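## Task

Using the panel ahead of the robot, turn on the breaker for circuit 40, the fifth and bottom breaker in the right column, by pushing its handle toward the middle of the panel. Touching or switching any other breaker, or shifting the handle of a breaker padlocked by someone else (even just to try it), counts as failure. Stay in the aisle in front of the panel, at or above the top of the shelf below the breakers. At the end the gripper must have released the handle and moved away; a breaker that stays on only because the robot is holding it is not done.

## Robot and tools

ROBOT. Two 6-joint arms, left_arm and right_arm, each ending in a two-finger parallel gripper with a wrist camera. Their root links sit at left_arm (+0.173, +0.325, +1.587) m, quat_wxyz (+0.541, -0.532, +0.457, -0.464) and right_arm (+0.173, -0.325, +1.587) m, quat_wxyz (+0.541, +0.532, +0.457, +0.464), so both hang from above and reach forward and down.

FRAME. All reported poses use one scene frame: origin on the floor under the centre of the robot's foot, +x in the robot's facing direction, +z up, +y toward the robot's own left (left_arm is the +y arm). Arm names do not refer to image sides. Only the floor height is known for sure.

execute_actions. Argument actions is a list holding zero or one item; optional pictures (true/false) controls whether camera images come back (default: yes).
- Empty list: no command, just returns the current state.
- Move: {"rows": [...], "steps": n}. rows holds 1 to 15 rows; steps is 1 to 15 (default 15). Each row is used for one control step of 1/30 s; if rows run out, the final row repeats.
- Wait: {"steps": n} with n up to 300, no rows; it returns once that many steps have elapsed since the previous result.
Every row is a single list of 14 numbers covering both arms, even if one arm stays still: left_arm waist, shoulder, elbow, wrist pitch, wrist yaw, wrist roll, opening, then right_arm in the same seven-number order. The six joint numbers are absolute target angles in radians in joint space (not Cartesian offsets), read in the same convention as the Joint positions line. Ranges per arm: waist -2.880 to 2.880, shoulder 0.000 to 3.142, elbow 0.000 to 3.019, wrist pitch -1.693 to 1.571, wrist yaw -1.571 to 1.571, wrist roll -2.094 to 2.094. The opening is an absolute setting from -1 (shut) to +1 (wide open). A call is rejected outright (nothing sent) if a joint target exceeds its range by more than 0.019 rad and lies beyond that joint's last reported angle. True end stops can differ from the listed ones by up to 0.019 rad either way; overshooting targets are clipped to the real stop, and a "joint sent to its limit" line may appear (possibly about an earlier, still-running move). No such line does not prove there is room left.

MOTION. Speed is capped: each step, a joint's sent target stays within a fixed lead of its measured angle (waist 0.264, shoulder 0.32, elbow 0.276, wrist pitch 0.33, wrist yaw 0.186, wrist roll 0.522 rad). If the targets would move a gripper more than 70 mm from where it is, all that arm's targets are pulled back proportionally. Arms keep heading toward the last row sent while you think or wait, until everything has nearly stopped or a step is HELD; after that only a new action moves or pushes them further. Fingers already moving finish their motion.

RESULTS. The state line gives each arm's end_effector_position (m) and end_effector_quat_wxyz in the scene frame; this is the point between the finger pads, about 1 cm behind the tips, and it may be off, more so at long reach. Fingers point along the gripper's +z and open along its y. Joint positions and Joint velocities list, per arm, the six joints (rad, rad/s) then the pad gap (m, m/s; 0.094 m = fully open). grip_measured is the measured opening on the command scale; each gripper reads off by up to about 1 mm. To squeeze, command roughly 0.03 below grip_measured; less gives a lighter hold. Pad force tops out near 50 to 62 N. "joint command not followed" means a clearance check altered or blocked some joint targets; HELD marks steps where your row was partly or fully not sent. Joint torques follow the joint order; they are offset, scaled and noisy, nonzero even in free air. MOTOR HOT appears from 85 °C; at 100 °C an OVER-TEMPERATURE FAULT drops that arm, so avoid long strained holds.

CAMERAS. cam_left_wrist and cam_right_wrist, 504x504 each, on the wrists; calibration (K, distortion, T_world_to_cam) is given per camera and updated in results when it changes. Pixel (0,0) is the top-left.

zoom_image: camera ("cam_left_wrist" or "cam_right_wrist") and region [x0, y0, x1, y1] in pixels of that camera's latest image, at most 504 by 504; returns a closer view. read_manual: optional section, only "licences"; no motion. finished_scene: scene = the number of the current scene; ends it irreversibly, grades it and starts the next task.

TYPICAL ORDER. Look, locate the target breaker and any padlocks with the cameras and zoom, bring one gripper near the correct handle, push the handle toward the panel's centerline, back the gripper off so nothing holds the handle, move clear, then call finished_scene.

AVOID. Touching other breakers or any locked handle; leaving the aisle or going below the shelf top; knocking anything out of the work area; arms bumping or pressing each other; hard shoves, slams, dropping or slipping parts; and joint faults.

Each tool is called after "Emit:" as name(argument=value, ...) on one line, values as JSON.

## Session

Emit:
execute_actions(actions=[])

Scene clock: 0.00 s of 4800.00 s.
left_arm: end_effector_position=(+0.7673, +0.3295, +1.1953) grip_measured=+1.000 end_effector_quat_wxyz=(+0.256, +0.000, +0.967, +0.000) | right_arm: end_effector_position=(+0.7762, -0.3231, +1.1999) grip_measured=+1.000 end_effector_quat_wxyz=(+0.266, -0.003, +0.964, +0.006)
Joint positions: left_arm=[ 1.287  0.822  0.847  0.479 -0.175  0.269  0.094] | right_arm=[-1.263  0.82   0.858  0.484  0.176 -0.286  0.094]
Joint velocities: left_arm=[ 0.005 -0.005  0.002  0.002  0.037 -0.037  0.   ] | right_arm=[ 0.005 -0.005 -0.012  0.002 -0.022 -0.022  0.   ]
Joint torques (N m, as the arm reports them, + toward a larger angle): no reading

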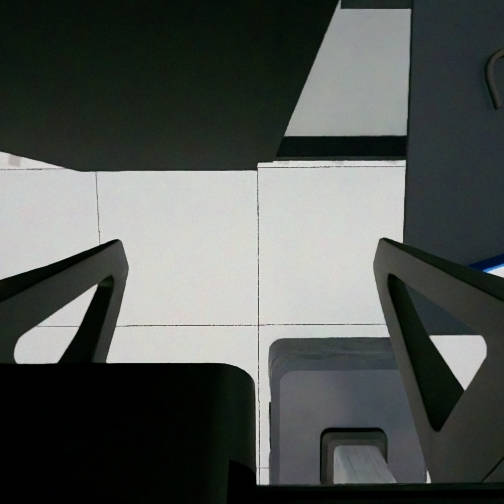

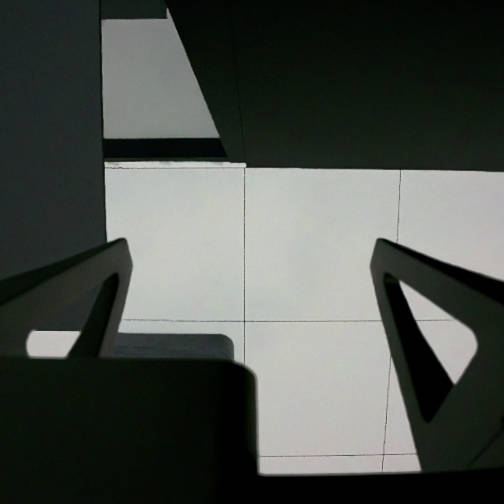

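Mirror; raise wrist first.

Emit:
execute_actions(actions=[{"rows":[[1.287,0.822,0.847,0.479,-0.175,0.269,1,-1.0,0.82,0.858,1.25,-0.39,-0.55,-1]]}], pictures=false)

Emit:
execute_actions(actions=[{"rows":[[1.287,0.822,0.847,0.479,-0.175,0.269,1,-1.0,1.2,1.15,1.3,-0.39,-0.55,-1]]}], pictures=false)

Emit:
execute_actions(actions=[{"rows":[[1.287,0.822,0.847,0.479,-0.175,0.269,1,-1.0,1.53,1.55,1.27,-0.39,-0.55,-1]]}], pictures=false)

Emit:
execute_actions(actions=[{"steps":45}])

Scene clock: 13.10 s of 4800.00 s.
left_arm: end_effector_position=(+0.7673, +0.3295, +1.1953) grip_measured=+1.000 end_effector_quat_wxyz=(+0.256, +0.000, +0.967, +0.000) | right_arm: end_effector_position=(+0.8915, -0.2366, +1.4174) grip_measured=-0.996 end_effector_quat_wxyz=(+0.690, -0.076, +0.703, +0.156)
Joint positions: left_arm=[ 1.287  0.822  0.847  0.479 -0.175  0.269  0.094] | right_arm=[-0.986  0.81   0.859  1.228 -0.389 -0.524  0.   ]
Joint velocities: left_arm=[-0.015 -0.024 -0.002 -0.002  0.022 -0.007  0.   ] | right_arm=[-0.034 -0.015 -0.002 -0.002 -0.081 -0.066  0.001]
Joint torques (N m, as the arm reports them, + toward a larger angle): left_arm=[ -0.73 -21.3    1.5    1.11   0.14   0.  ] | right_arm=[  1.04 -12.73   1.5    2.46  -0.5   -0.24]
Steps of this call (steps 1 to 90: nothing new was sent; then 9.60 s passed at rest; steps 91 to 105: all 15 steps of this action). Readings (joint positions):
91: left_arm=[1.287 0.822 0.847 0.479 -0.175 0.269] | right_arm=[-1.253 0.821 0.855 0.519 0.131 -0.308]
92: left_arm=[1.287 0.822 0.847 0.479 -0.175 0.269] | right_arm=[-1.222 0.822 0.850 0.578 0.071 -0.335]
94: left_arm=[1.287 0.822 0.847 0.479 -0.175 0.269] | right_arm=[-1.131 0.822 0.848 0.710 -0.069 -0.385]
98: left_arm=[1.287 0.822 0.847 0.479 -0.175 0.269] | right_arm=[-0.990 0.821 0.849 1.082 -0.374 -0.472]
105: the state above

Scene clock: 13.60 s of 4800.00 s.
left_arm: end_effector_position=(+0.7673, +0.3295, +1.1953) grip_measured=+1.000 end_effector_quat_wxyz=(+0.256, +0.000, +0.967, +0.000) | right_arm: end_effector_position=(+0.9070, -0.1470, +1.2804) grip_measured=-0.996 end_effector_quat_wxyz=(+0.661, -0.089, +0.724, +0.176)
Joint positions: left_arm=[ 1.287  0.822  0.847  0.479 -0.175  0.269  0.094] | right_arm=[-0.987  1.22   1.135  1.273 -0.391 -0.537  0.   ]
Joint velocities: left_arm=[-0.015 -0.015 -0.002 -0.007 -0.022 -0.095  0.   ] | right_arm=[ 0.005  0.005  0.002  0.007 -0.037 -0.007 -0.   ]
Joint torques (N m, as the arm reports them, + toward a larger angle): left_arm=[ -0.58 -20.86   1.54   1.16   0.15  -0.02] | right_arm=[  4.15 -15.8    1.83   2.46  -0.44  -0.28]
Steps of this call (steps 1 to 15: all 15 steps of this action). Readings (joint positions):
1: left_arm=[1.287 0.822 0.847 0.479 -0.175 0.269] | right_arm=[-0.987 0.825 0.876 1.238 -0.391 -0.525]
2: left_arm=[1.287 0.822 0.847 0.479 -0.175 0.269] | right_arm=[-0.987 0.859 0.921 1.254 -0.392 -0.526]
4: left_arm=[1.287 0.822 0.847 0.479 -0.175 0.269] | right_arm=[-0.987 0.951 1.030 1.265 -0.392 -0.526]
8: left_arm=[1.287 0.822 0.847 0.479 -0.175 0.269] | right_arm=[-0.987 1.116 1.148 1.272 -0.391 -0.530]
15: the state above

Scene clock: 14.10 s of 4800.00 s.
left_arm: end_effector_position=(+0.7673, +0.3295, +1.1953) grip_measured=+1.000 end_effector_quat_wxyz=(+0.256, +0.000, +0.967, +0.000) | right_arm: end_effector_position=(+0.9620, -0.1005, +1.1983) grip_measured=-0.996 end_effector_quat_wxyz=(+0.694, -0.080, +0.700, +0.148)
Joint positions: left_arm=[ 1.287  0.822  0.847  0.479 -0.175  0.269  0.094] | right_arm=[-0.987  1.532  1.542  1.277 -0.389 -0.538  0.   ]
Joint velocities: left_arm=[-0.015  0.015 -0.017  0.012  0.051 -0.022  0.   ] | right_arm=[ 0.005 -0.044  0.037  0.002  0.022  0.022  0.   ]
Joint torques (N m, as the arm reports them, + toward a larger angle): left_arm=[ -0.36 -21.28   1.52   1.12   0.14  -0.01] | right_arm=[  6.58 -15.27   1.83   1.36  -0.44  -0.25]
Steps of this call (steps 1 to 15: all 15 steps of this action). Readings (joint positions):
1: left_arm=[1.287 0.822 0.847 0.479 -0.175 0.269] | right_arm=[-0.987 1.232 1.153 1.275 -0.393 -0.537]
2: left_arm=[1.287 0.822 0.847 0.479 -0.175 0.269] | right_arm=[-0.987 1.260 1.203 1.277 -0.394 -0.537]
4: left_arm=[1.287 0.822 0.847 0.479 -0.175 0.269] | right_arm=[-0.987 1.349 1.347 1.277 -0.393 -0.537]
8: left_arm=[1.287 0.822 0.847 0.479 -0.175 0.269] | right_arm=[-0.987 1.503 1.555 1.277 -0.389 -0.537]
15: the state above

Scene clock: 15.60 s of 4800.00 s.
left_arm: end_effector_position=(+0.7673, +0.3295, +1.1953) grip_measured=+1.000 end_effector_quat_wxyz=(+0.256, +0.000, +0.967, +0.000) | right_arm: end_effector_position=(+0.9630, -0.1011, +1.1989) grip_measured=-0.996 end_effector_quat_wxyz=(+0.695, -0.080, +0.699, +0.148)
Joint positions: left_arm=[ 1.287  0.822  0.847  0.479 -0.175  0.269  0.094] | right_arm=[-0.987  1.531  1.544  1.277 -0.389 -0.538  0.   ]
Joint velocities: left_arm=[-0.015 -0.005 -0.007 -0.012  0.066 -0.051  0.   ] | right_arm=[ 0.005 -0.015 -0.007 -0.012  0.007  0.022 -0.002]
Joint torques (N m, as the arm reports them, + toward a larger angle): left_arm=[ -0.66 -21.21   1.61   1.16   0.14   0.01] | right_arm=[  6.8  -15.37   2.05   1.5   -0.47  -0.22]
Steps of this call (steps 1 to 15: the robot went on to your last target; steps 16 to 45: nothing new was sent). Readings (joint positions):
1: left_arm=[1.287 0.822 0.847 0.479 -0.175 0.269] | right_arm=[-0.987 1.531 1.543 1.277 -0.389 -0.538]
2: left_arm=[1.287 0.822 0.847 0.479 -0.175 0.269] | right_arm=[-0.987 1.531 1.544 1.277 -0.389 -0.538]
4: left_arm=[1.287 0.822 0.847 0.479 -0.175 0.269] | right_arm=[-0.987 1.531 1.544 1.277 -0.389 -0.538]
8: left_arm=[1.287 0.822 0.847 0.479 -0.175 0.269] | right_arm=[-0.987 1.531 1.544 1.277 -0.389 -0.538]
45: the state above
All arms were judged still, so your last target was given up. Only a new action makes them travel on or press farther. Fingers that are still opening or closing keep moving.
camera_calibration (this result's frames):
cam_right_wrist: T_world_to_cam=[[0.328431, -0.939714, -0.0952376, -0.29897], [-0.577755, -0.120106, -0.807325, 1.51109], [0.747216, 0.320175, -0.582372, 0.137292], [0, 0, 0, 1]] pos_world=[0.868647, -0.143412, 1.27143]

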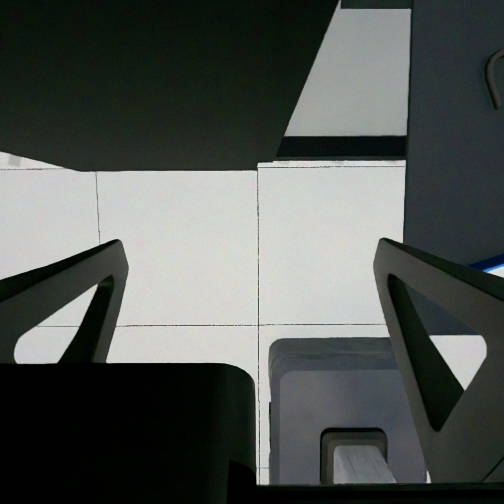

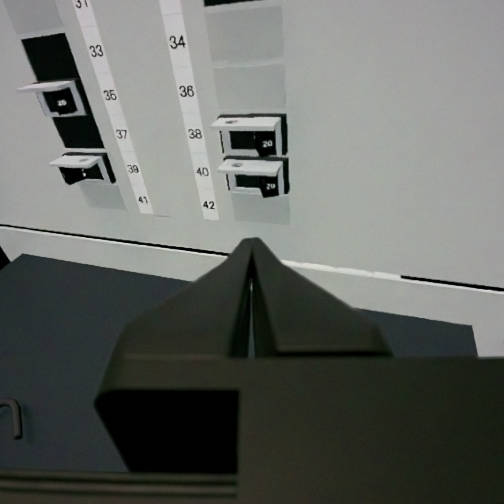

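Emit:
execute_actions(actions=[{"rows":[[1.287,0.822,0.847,0.479,-0.175,0.269,1,-1.015,1.55,1.59,1.24,-0.39,-0.55,-1],[1.287,0.822,0.847,0.479,-0.175,0.269,1,-1.015,1.56,1.63,1.21,-0.39,-0.55,-1],[1.287,0.822,0.847,0.479,-0.175,0.269,1,-1.015,1.57,1.67,1.18,-0.39,-0.55,-1],[1.287,0.822,0.847,0.479,-0.175,0.269,1,-1.015,1.58,1.71,1.15,-0.39,-0.55,-1],[1.287,0.822,0.847,0.479,-0.175,0.269,1,-1.015,1.585,1.75,1.12,-0.39,-0.55,-1],[1.287,0.822,0.847,0.479,-0.175,0.269,1,-1.015,1.59,1.785,1.09,-0.39,-0.55,-1]]}])

Scene clock: 46.03 s of 4800.00 s.
left_arm: end_effector_position=(+0.7673, +0.3295, +1.1953) grip_measured=+1.000 end_effector_quat_wxyz=(+0.256, +0.000, +0.967, +0.000) | right_arm: end_effector_position=(+1.0389, -0.1173, +1.2002) grip_measured=-0.996 end_effector_quat_wxyz=(+0.706, -0.080, +0.690, +0.136)
Joint positions: left_arm=[ 1.287  0.822  0.847  0.479 -0.175  0.269  0.094] | right_arm=[-0.994  1.569  1.786  1.109 -0.39  -0.538  0.   ]
Joint velocities: left_arm=[-0.015 -0.015 -0.002 -0.007  0.022  0.066  0.   ] | right_arm=[-0.005 -0.015 -0.017 -0.056  0.022  0.022 -0.   ]
Joint torques (N m, as the arm reports them, + toward a larger angle): left_arm=[ -0.81 -21.31   1.56   1.09   0.14   0.01] | right_arm=[  6.48 -15.26   2.86   1.04  -0.4   -0.26]
Steps of this call (steps 1 to 90: nothing new was sent; then 26.93 s passed at rest; steps 91 to 105: all 15 steps of this action). Readings (joint positions):
91: left_arm=[1.287 0.822 0.847 0.479 -0.175 0.269] | right_arm=[-0.987 1.531 1.547 1.273 -0.389 -0.538]
92: left_arm=[1.287 0.822 0.847 0.479 -0.175 0.269] | right_arm=[-0.988 1.534 1.559 1.262 -0.390 -0.538]
94: left_arm=[1.287 0.822 0.847 0.479 -0.175 0.269] | right_arm=[-0.990 1.548 1.617 1.218 -0.390 -0.538]
98: left_arm=[1.287 0.822 0.847 0.479 -0.175 0.269] | right_arm=[-0.994 1.573 1.757 1.123 -0.390 -0.538]
105: the state above
camera_calibration (this result's frames):
cam_right_wrist: T_world_to_cam=[[0.312745, -0.946952, -0.0739765, -0.349098], [-0.554986, -0.118975, -0.823307, 1.54972], [0.770831, 0.298541, -0.562754, 0.0359171], [0, 0, 0, 1]] pos_world=[0.941566, -0.156923, 1.27028]

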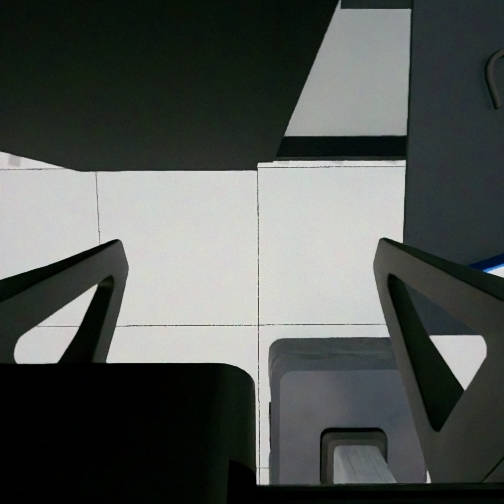

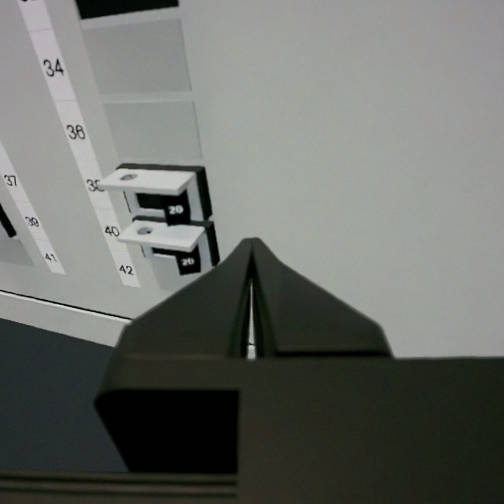

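Emit:
execute_actions(actions=[{"rows":[[1.287,0.822,0.847,0.479,-0.175,0.269,1,-1.015,1.59,1.80,1.06,-0.39,-0.55,-1],[1.287,0.822,0.847,0.479,-0.175,0.269,1,-1.015,1.59,1.81,1.03,-0.39,-0.55,-1],[1.287,0.822,0.847,0.479,-0.175,0.269,1,-1.015,1.59,1.825,1.0,-0.39,-0.55,-1]]}])

Scene clock: 65.63 s of 4800.00 s.
left_arm: end_effector_position=(+0.7673, +0.3295, +1.1953) grip_measured=+1.000 end_effector_quat_wxyz=(+0.256, +0.000, +0.967, +0.000) | right_arm: end_effector_position=(+1.0443, -0.1108, +1.1892) grip_measured=-0.996 end_effector_quat_wxyz=(+0.684, -0.086, +0.708, +0.154)
Joint positions: left_arm=[ 1.287  0.822  0.847  0.479 -0.175  0.269  0.094] | right_arm=[-0.994  1.569  1.809  1.019 -0.39  -0.538  0.   ]
Joint velocities: left_arm=[-0.005 -0.015 -0.007 -0.017  0.007 -0.037  0.   ] | right_arm=[-0.015  0.005 -0.007 -0.007 -0.007  0.007 -0.   ]
Joint torques (N m, as the arm reports them, + toward a larger angle): left_arm=[ -0.7  -21.02   1.53   1.08   0.13  -0.05] | right_arm=[  5.69 -15.23   4.01   0.99  -0.43  -0.24]
Steps of this call (steps 1 to 15: the robot went on to your last target; steps 16 to 90: nothing new was sent; then 16.10 s passed at rest; steps 91 to 105: all 15 steps of this action). Readings (joint positions):
91: left_arm=[1.287 0.822 0.847 0.479 -0.175 0.269] | right_arm=[-0.994 1.569 1.786 1.102 -0.390 -0.538]
92: left_arm=[1.287 0.822 0.847 0.479 -0.175 0.269] | right_arm=[-0.994 1.569 1.788 1.088 -0.390 -0.538]
94: left_arm=[1.287 0.822 0.847 0.479 -0.175 0.269] | right_arm=[-0.994 1.569 1.796 1.046 -0.390 -0.538]
98: left_arm=[1.287 0.822 0.847 0.479 -0.175 0.269] | right_arm=[-0.994 1.569 1.807 1.021 -0.390 -0.538]
105: the state above
camera_calibration (this result's frames):
cam_right_wrist: T_world_to_cam=[[0.342659, -0.934118, -0.100043, -0.344292], [-0.59584, -0.13376, -0.791886, 1.54806], [0.726333, 0.330956, -0.602419, 0.120872], [0, 0, 0, 1]] pos_world=[0.952579, -0.154544, 1.26426]

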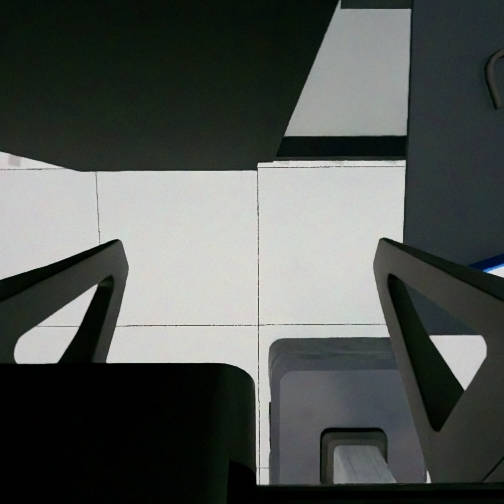

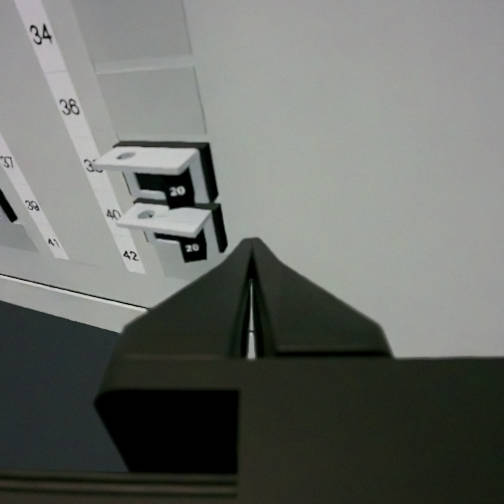

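Emit:
execute_actions(actions=[{"rows":[[1.287,0.822,0.847,0.479,-0.175,0.269,1,-1.0,1.59,1.837,0.97,-0.39,-0.55,-1],[1.287,0.822,0.847,0.479,-0.175,0.269,1,-0.99,1.59,1.837,0.94,-0.39,-0.55,-1],[1.287,0.822,0.847,0.479,-0.175,0.269,1,-0.98,1.59,1.837,0.94,-0.39,-0.55,-1],[1.287,0.822,0.847,0.479,-0.175,0.269,1,-0.96,1.59,1.837,0.94,-0.39,-0.55,-1]]}])

Scene clock: 80.17 s of 4800.00 s.
left_arm: end_effector_position=(+0.7673, +0.3295, +1.1953) grip_measured=+1.000 end_effector_quat_wxyz=(+0.256, +0.000, +0.967, +0.000) | right_arm: end_effector_position=(+1.0470, -0.0955, +1.1897) grip_measured=-0.997 end_effector_quat_wxyz=(+0.670, -0.081, +0.717, +0.174)
Joint positions: left_arm=[ 1.287  0.822  0.847  0.479 -0.175  0.269  0.094] | right_arm=[-0.969  1.569  1.82   0.959 -0.387 -0.539  0.   ]
Joint velocities: left_arm=[-0.005 -0.024 -0.002 -0.007  0.007 -0.007  0.   ] | right_arm=[-0.005  0.005 -0.012  0.007 -0.022 -0.022  0.001]
Joint torques (N m, as the arm reports them, + toward a larger angle): left_arm=[ -0.78 -21.21   1.57   1.1    0.13  -0.01] | right_arm=[  8.74 -15.05   4.19   0.95  -0.57  -0.24]
Steps of this call (steps 1 to 15: the robot went on to your last target; steps 16 to 90: nothing new was sent; then 11.03 s passed at rest; steps 91 to 105: all 15 steps of this action). Readings (joint positions):
91: left_arm=[1.287 0.822 0.847 0.479 -0.175 0.269] | right_arm=[-0.994 1.569 1.810 1.012 -0.390 -0.538]
92: left_arm=[1.287 0.822 0.847 0.479 -0.175 0.269] | right_arm=[-0.994 1.569 1.813 0.997 -0.390 -0.538]
94: left_arm=[1.287 0.822 0.847 0.479 -0.175 0.269] | right_arm=[-0.993 1.569 1.817 0.971 -0.390 -0.538]
98: left_arm=[1.287 0.822 0.847 0.479 -0.175 0.269] | right_arm=[-0.976 1.569 1.819 0.959 -0.390 -0.538]
105: the state above
camera_calibration (this result's frames):
cam_right_wrist: T_world_to_cam=[[0.361274, -0.921691, -0.141303, -0.300097], [-0.622656, -0.125655, -0.772341, 1.5577], [0.694104, 0.36701, -0.619292, 0.171378], [0, 0, 0, 1]] pos_world=[0.959376, -0.143761, 1.26681]

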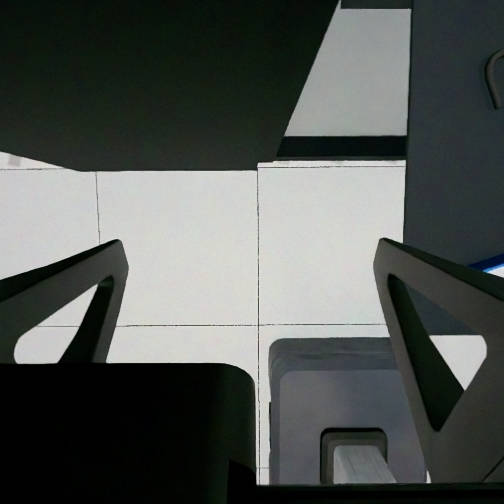

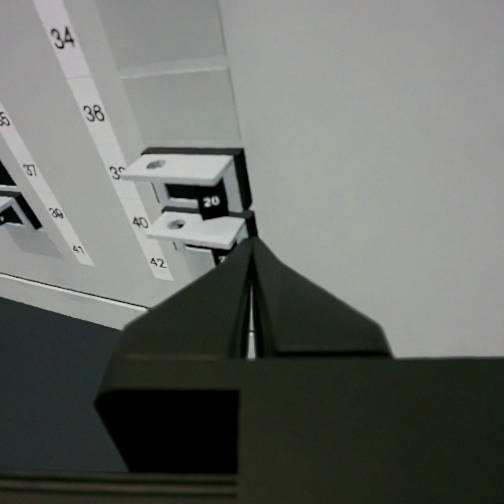

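Slightly high, possibly on the tab; lower ~4 mm.

Emit:
execute_actions(actions=[{"rows":[[1.287,0.822,0.847,0.479,-0.175,0.269,1,-0.98,1.59,1.842,0.915,-0.37,-0.62,-1]]}])

Scene clock: 87.93 s of 4800.00 s.
left_arm: end_effector_position=(+0.7673, +0.3295, +1.1953) grip_measured=+1.000 end_effector_quat_wxyz=(+0.256, +0.000, +0.967, +0.000) | right_arm: end_effector_position=(+1.0475, -0.0948, +1.1846) grip_measured=-0.997 end_effector_quat_wxyz=(+0.666, -0.104, +0.723, +0.153)
Joint positions: left_arm=[ 1.287  0.822  0.847  0.479 -0.175  0.269  0.094] | right_arm=[-0.969  1.569  1.823  0.934 -0.373 -0.605  0.   ]
Joint velocities: left_arm=[-0.024 -0.005  0.002 -0.002 -0.022 -0.037  0.   ] | right_arm=[-0.005 -0.005  0.017 -0.012  0.007  0.095 -0.001]
Joint torques (N m, as the arm reports them, + toward a larger angle): left_arm=[ -0.78 -21.31   1.61   1.03   0.17  -0.02] | right_arm=[  7.02 -15.44   4.49   0.91  -0.36  -0.22]
Steps of this call (steps 1 to 15: the robot went on to your last target; steps 16 to 90: nothing new was sent; then 4.27 s passed at rest; steps 91 to 105: all 15 steps of this action). Readings (joint positions):
91: left_arm=[1.287 0.822 0.847 0.479 -0.175 0.269] | right_arm=[-0.969 1.569 1.821 0.954 -0.380 -0.550]
92: left_arm=[1.287 0.822 0.847 0.479 -0.175 0.269] | right_arm=[-0.969 1.569 1.822 0.946 -0.376 -0.561]
94: left_arm=[1.287 0.822 0.847 0.479 -0.175 0.269] | right_arm=[-0.969 1.569 1.823 0.937 -0.373 -0.578]
98: left_arm=[1.287 0.822 0.847 0.479 -0.175 0.269] | right_arm=[-0.969 1.569 1.823 0.934 -0.373 -0.596]
105: the state above
camera_calibration (this result's frames):
cam_right_wrist: T_world_to_cam=[[0.365515, -0.927048, -0.0835489, -0.373703], [-0.623214, -0.177068, -0.761742, 1.53731], [0.691378, 0.330497, -0.64247, 0.194472], [0, 0, 0, 1]] pos_world=[0.960212, -0.138505, 1.26475]

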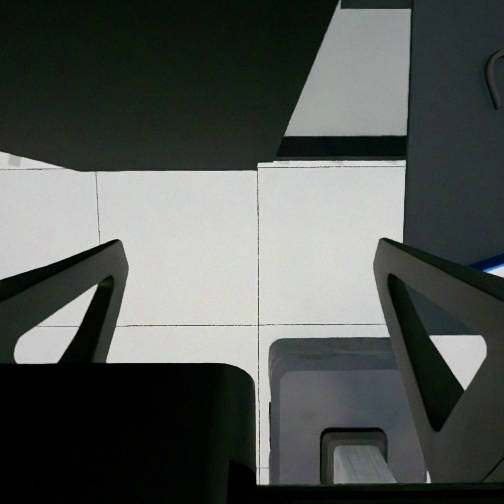

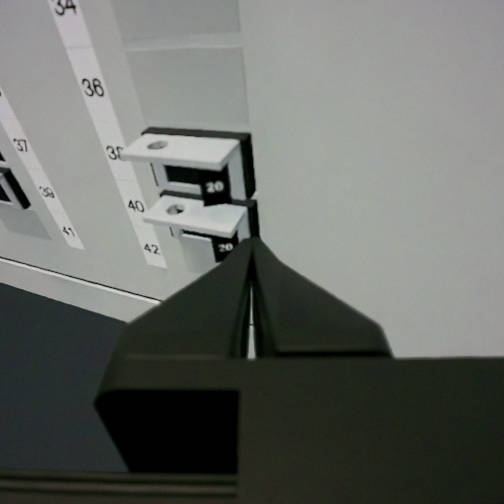

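Load moderately first to check engagement.

Emit:
execute_actions(actions=[{"rows":[[1.287,0.822,0.847,0.479,-0.175,0.269,1,-0.95,1.59,1.842,0.91,-0.385,-0.62,-1],[1.287,0.822,0.847,0.479,-0.175,0.269,1,-0.95,1.59,1.842,0.91,-0.385,-0.62,-1],[1.287,0.822,0.847,0.479,-0.175,0.269,1,-0.95,1.59,1.842,0.91,-0.385,-0.62,-1],[1.287,0.822,0.847,0.479,-0.175,0.269,1,-0.92,1.59,1.835,0.89,-0.41,-0.62,-1]]}])

Scene clock: 97.63 s of 4800.00 s.
left_arm: end_effector_position=(+0.7673, +0.3295, +1.1953) grip_measured=+1.000 end_effector_quat_wxyz=(+0.256, +0.000, +0.967, +0.000) | right_arm: end_effector_position=(+1.0487, -0.0926, +1.1856) grip_measured=-0.997 end_effector_quat_wxyz=(+0.666, -0.108, +0.721, +0.158)
Joint positions: left_arm=[ 1.287  0.822  0.847  0.479 -0.175  0.269  0.094] | right_arm=[-0.967  1.569  1.829  0.921 -0.384 -0.609  0.   ]
Joint velocities: left_arm=[-0.005  0.005 -0.012 -0.017 -0.051  0.007  0.   ] | right_arm=[ 0.005 -0.005 -0.007 -0.002  0.022  0.007  0.   ]
Joint torques (N m, as the arm reports them, + toward a larger angle): left_arm=[ -0.33 -21.12   1.54   1.12   0.13  -0.02] | right_arm=[ 11.63 -14.95   3.45   0.49  -1.4   -0.22]
Steps of this call (steps 1 to 15: the robot went on to your last target; steps 16 to 90: nothing new was sent; then 6.20 s passed at rest; steps 91 to 105: all 15 steps of this action). Readings (joint positions):
91: left_arm=[1.287 0.822 0.847 0.479 -0.175 0.269] | right_arm=[-0.968 1.569 1.823 0.933 -0.375 -0.607]
92: left_arm=[1.287 0.822 0.847 0.479 -0.175 0.269] | right_arm=[-0.968 1.569 1.824 0.932 -0.376 -0.608]
94: left_arm=[1.287 0.822 0.847 0.479 -0.175 0.269] | right_arm=[-0.967 1.569 1.825 0.928 -0.381 -0.608]
98: left_arm=[1.287 0.822 0.847 0.479 -0.175 0.269] | right_arm=[-0.967 1.569 1.829 0.922 -0.383 -0.609]
105: the state above
camera_calibration (this result's frames):
cam_right_wrist: T_world_to_cam=[[0.377144, -0.922304, -0.0843726, -0.382752], [-0.619332, -0.183418, -0.763404, 1.53653], [0.688615, 0.340168, -0.640387, 0.194831], [0, 0, 0, 1]] pos_world=[0.96181, -0.137462, 1.26546]

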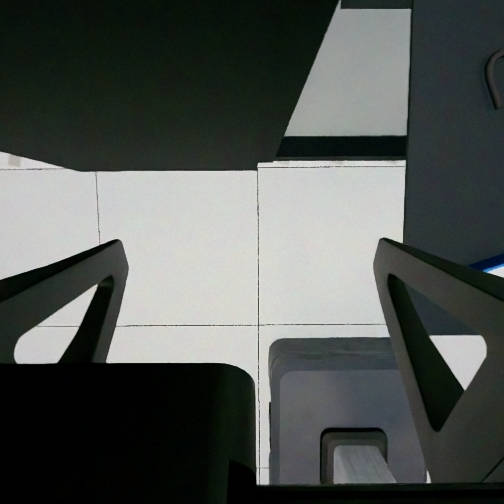

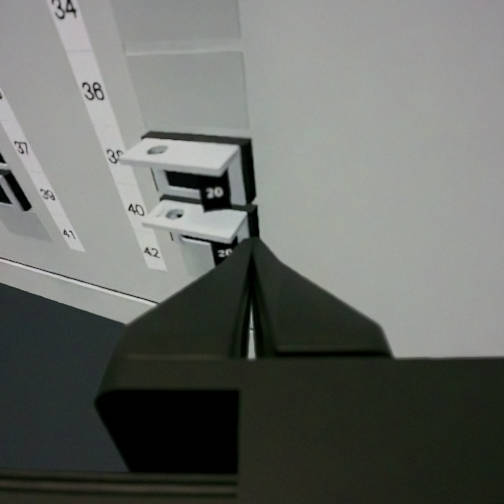

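Emit:
execute_actions(actions=[{"rows":[[1.287,0.822,0.847,0.479,-0.175,0.269,1,-0.876,1.597,1.828,0.842,-0.475,-0.62,-1],[1.287,0.822,0.847,0.479,-0.175,0.269,1,-0.876,1.597,1.828,0.842,-0.475,-0.62,-1],[1.287,0.822,0.847,0.479,-0.175,0.269,1,-0.876,1.597,1.828,0.842,-0.475,-0.62,-1],[1.287,0.822,0.847,0.479,-0.175,0.269,1,-0.876,1.597,1.828,0.842,-0.475,-0.62,-0.5]]}])

Scene clock: 108.40 s of 4800.00 s.
left_arm: end_effector_position=(+0.7673, +0.3295, +1.1953) grip_measured=+1.000 end_effector_quat_wxyz=(+0.256, +0.000, +0.967, +0.000) | right_arm: end_effector_position=(+1.0500, -0.0978, +1.1864) grip_measured=-0.508 end_effector_quat_wxyz=(+0.665, -0.124, +0.718, +0.165)
Joint positions: left_arm=[ 1.287  0.822  0.847  0.479 -0.175  0.269  0.094] | right_arm=[-0.984  1.554  1.826  0.894 -0.417 -0.614  0.023]
Joint velocities: left_arm=[-0.005 -0.005 -0.002 -0.002  0.037 -0.007  0.   ] | right_arm=[-0.005  0.015  0.002 -0.002  0.022  0.022  0.   ]
Joint torques (N m, as the arm reports them, + toward a larger angle): left_arm=[ -0.48 -21.24   1.46   1.09   0.16  -0.02] | right_arm=[ 14.89 -14.32   3.37  -0.08  -2.4   -0.21]
Steps of this call (steps 1 to 15: the robot went on to your last target; steps 16 to 90: nothing new was sent; then 7.27 s passed at rest; steps 91 to 105: all 15 steps of this action). Readings (joint positions):
91: left_arm=[1.287 0.822 0.847 0.479 -0.175 0.269] | right_arm=[-0.966 1.569 1.830 0.915 -0.396 -0.610]
92: left_arm=[1.287 0.822 0.847 0.479 -0.175 0.269] | right_arm=[-0.968 1.567 1.832 0.905 -0.404 -0.610]
94: left_arm=[1.287 0.822 0.847 0.479 -0.175 0.269] | right_arm=[-0.969 1.562 1.833 0.894 -0.401 -0.611]
98: left_arm=[1.287 0.822 0.847 0.479 -0.175 0.269] | right_arm=[-0.984 1.554 1.826 0.894 -0.417 -0.613]
105: the state above
camera_calibration (this result's frames):
cam_right_wrist: T_world_to_cam=[[0.408742, -0.909723, -0.073031, -0.433401], [-0.607859, -0.211675, -0.765311, 1.52444], [0.680763, 0.357207, -0.639504, 0.205126], [0, 0, 0, 1]] pos_world=[0.964149, -0.144863, 1.2662]

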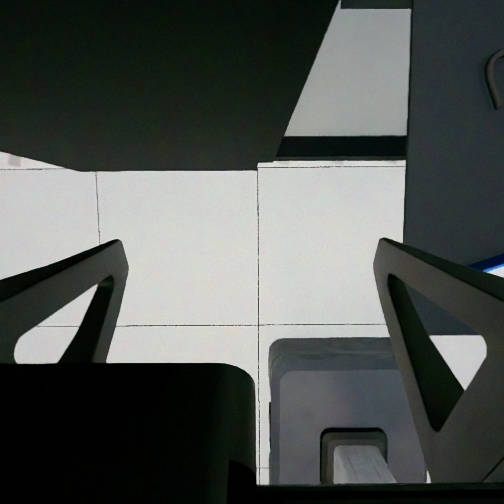

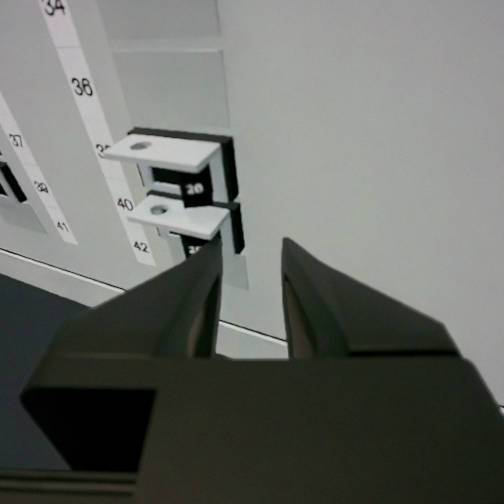

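Emit:
execute_actions(actions=[{"rows":[[1.287,0.822,0.847,0.479,-0.175,0.269,1,-0.885,1.575,1.83,0.84,-0.49,-0.62,-0.5],[1.287,0.822,0.847,0.479,-0.175,0.269,1,-0.885,1.575,1.83,0.84,-0.49,-0.62,-0.15]]}])

Scene clock: 121.17 s of 4800.00 s.
left_arm: end_effector_position=(+0.7673, +0.3295, +1.1953) grip_measured=+1.000 end_effector_quat_wxyz=(+0.256, +0.000, +0.967, +0.000) | right_arm: end_effector_position=(+1.0459, -0.0747, +1.1979) grip_measured=-0.150 end_effector_quat_wxyz=(+0.664, -0.124, +0.711, +0.197)
Joint positions: left_arm=[ 1.287  0.822  0.847  0.479 -0.175  0.269  0.094] | right_arm=[-0.948  1.553  1.819  0.869 -0.451 -0.617  0.04 ]
Joint velocities: left_arm=[-0.015 -0.005 -0.017  0.002  0.037 -0.037  0.   ] | right_arm=[ 0.005 -0.005 -0.012 -0.002 -0.037 -0.037  0.001]
Joint torques (N m, as the arm reports them, + toward a larger angle): left_arm=[ -0.75 -21.25   1.56   1.11   0.13  -0.01] | right_arm=[ 12.72 -15.15   3.83   0.67  -1.86  -0.19]
Steps of this call (steps 1 to 15: the robot went on to your last target; steps 16 to 90: nothing new was sent; then 9.27 s passed at rest; steps 91 to 105: all 15 steps of this action). Readings (joint positions):
91: left_arm=[1.287 0.822 0.847 0.479 -0.175 0.269] | right_arm=[-0.984 1.554 1.826 0.894 -0.419 -0.614]
92: left_arm=[1.287 0.822 0.847 0.479 -0.175 0.269] | right_arm=[-0.984 1.554 1.826 0.891 -0.424 -0.615]
94: left_arm=[1.287 0.822 0.847 0.479 -0.175 0.269] | right_arm=[-0.981 1.554 1.823 0.883 -0.453 -0.615]
98: left_arm=[1.287 0.822 0.847 0.479 -0.175 0.269] | right_arm=[-0.948 1.553 1.819 0.869 -0.451 -0.617]
105: the state above
camera_calibration (this result's frames):
cam_right_wrist: T_world_to_cam=[[0.448766, -0.886139, -0.115616, -0.398962], [-0.598165, -0.201739, -0.775564, 1.53859], [0.663933, 0.417204, -0.620591, 0.206484], [0, 0, 0, 1]] pos_world=[0.962278, -0.129289, 1.27529]

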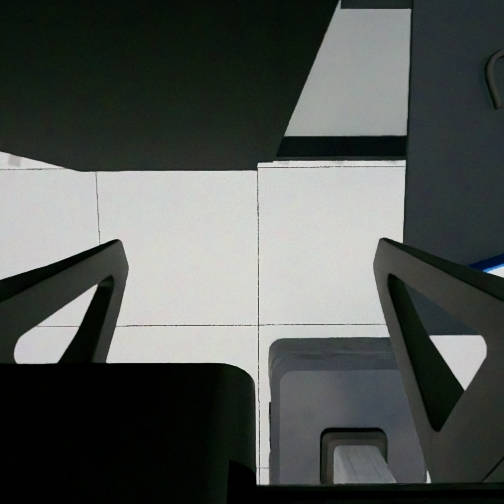

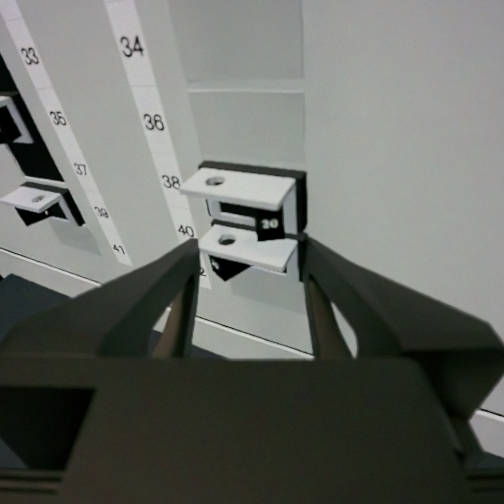

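Appears flipped. Retract straight.

Emit:
execute_actions(actions=[{"rows":[[1.287,0.822,0.847,0.479,-0.175,0.269,1,-0.945,1.56,1.815,0.875,-0.455,-0.62,-0.15],[1.287,0.822,0.847,0.479,-0.175,0.269,1,-0.945,1.56,1.79,0.89,-0.455,-0.62,-0.15],[1.287,0.822,0.847,0.479,-0.175,0.269,1,-0.945,1.56,1.76,0.92,-0.455,-0.62,-0.15],[1.287,0.822,0.847,0.479,-0.175,0.269,1,-0.945,1.55,1.72,0.96,-0.455,-0.62,-0.15],[1.287,0.822,0.847,0.479,-0.175,0.269,1,-0.945,1.53,1.66,1.02,-0.455,-0.62,-0.15],[1.287,0.822,0.847,0.479,-0.175,0.269,1,-0.945,1.51,1.6,1.08,-0.455,-0.62,-0.15]]}])

Scene clock: 141.87 s of 4800.00 s.
left_arm: end_effector_position=(+0.7673, +0.3295, +1.1953) grip_measured=+1.000 end_effector_quat_wxyz=(+0.256, +0.000, +0.967, +0.000) | right_arm: end_effector_position=(+0.9780, -0.0672, +1.1990) grip_measured=-0.150 end_effector_quat_wxyz=(+0.664, -0.126, +0.710, +0.197)
Joint positions: left_arm=[ 1.287  0.822  0.847  0.479 -0.175  0.269  0.094] | right_arm=[-0.951  1.511  1.59   1.056 -0.455 -0.617  0.04 ]
Joint velocities: left_arm=[-0.024 -0.005  0.002 -0.002  0.037 -0.066  0.   ] | right_arm=[0.005 0.005 0.032 0.046 0.007 0.037 0.001]
Joint torques (N m, as the arm reports them, + toward a larger angle): left_arm=[ -0.56 -21.51   1.63   1.11   0.14   0.  ] | right_arm=[  8.45 -15.48   2.36   2.04  -0.49  -0.18]
Steps of this call (steps 1 to 15: the robot went on to your last target; steps 16 to 90: nothing new was sent; then 17.20 s passed at rest; steps 91 to 105: all 15 steps of this action). Readings (joint positions):
91: left_arm=[1.287 0.822 0.847 0.479 -0.175 0.269] | right_arm=[-0.951 1.552 1.817 0.872 -0.447 -0.617]
92: left_arm=[1.287 0.822 0.847 0.479 -0.175 0.269] | right_arm=[-0.951 1.552 1.814 0.875 -0.447 -0.617]
94: left_arm=[1.287 0.822 0.847 0.479 -0.175 0.269] | right_arm=[-0.951 1.545 1.787 0.899 -0.449 -0.617]
98: left_arm=[1.287 0.822 0.847 0.479 -0.175 0.269] | right_arm=[-0.951 1.510 1.627 1.031 -0.455 -0.617]
105: the state above
camera_calibration (this result's frames):
cam_right_wrist: T_world_to_cam=[[0.451275, -0.885192, -0.113073, -0.36711], [-0.596037, -0.204683, -0.776431, 1.49906], [0.664147, 0.417779, -0.619975, 0.248198], [0, 0, 0, 1]] pos_world=[0.894321, -0.121824, 1.27628]

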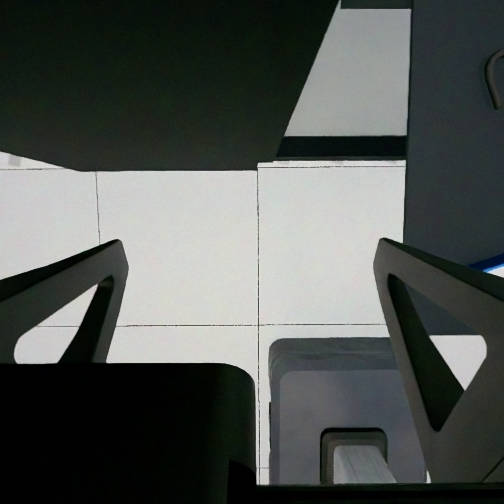

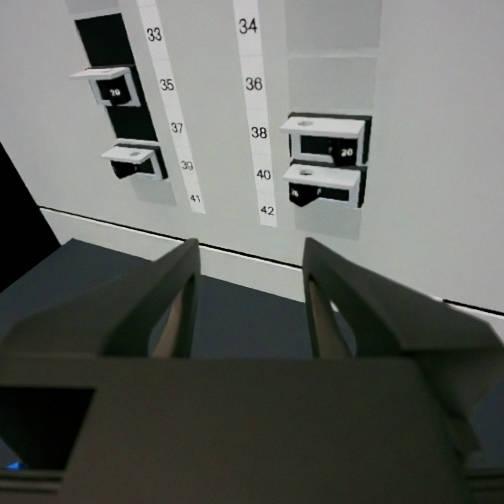

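Emit:
finished_scene(scene=2)

The scene is finished: the task was done.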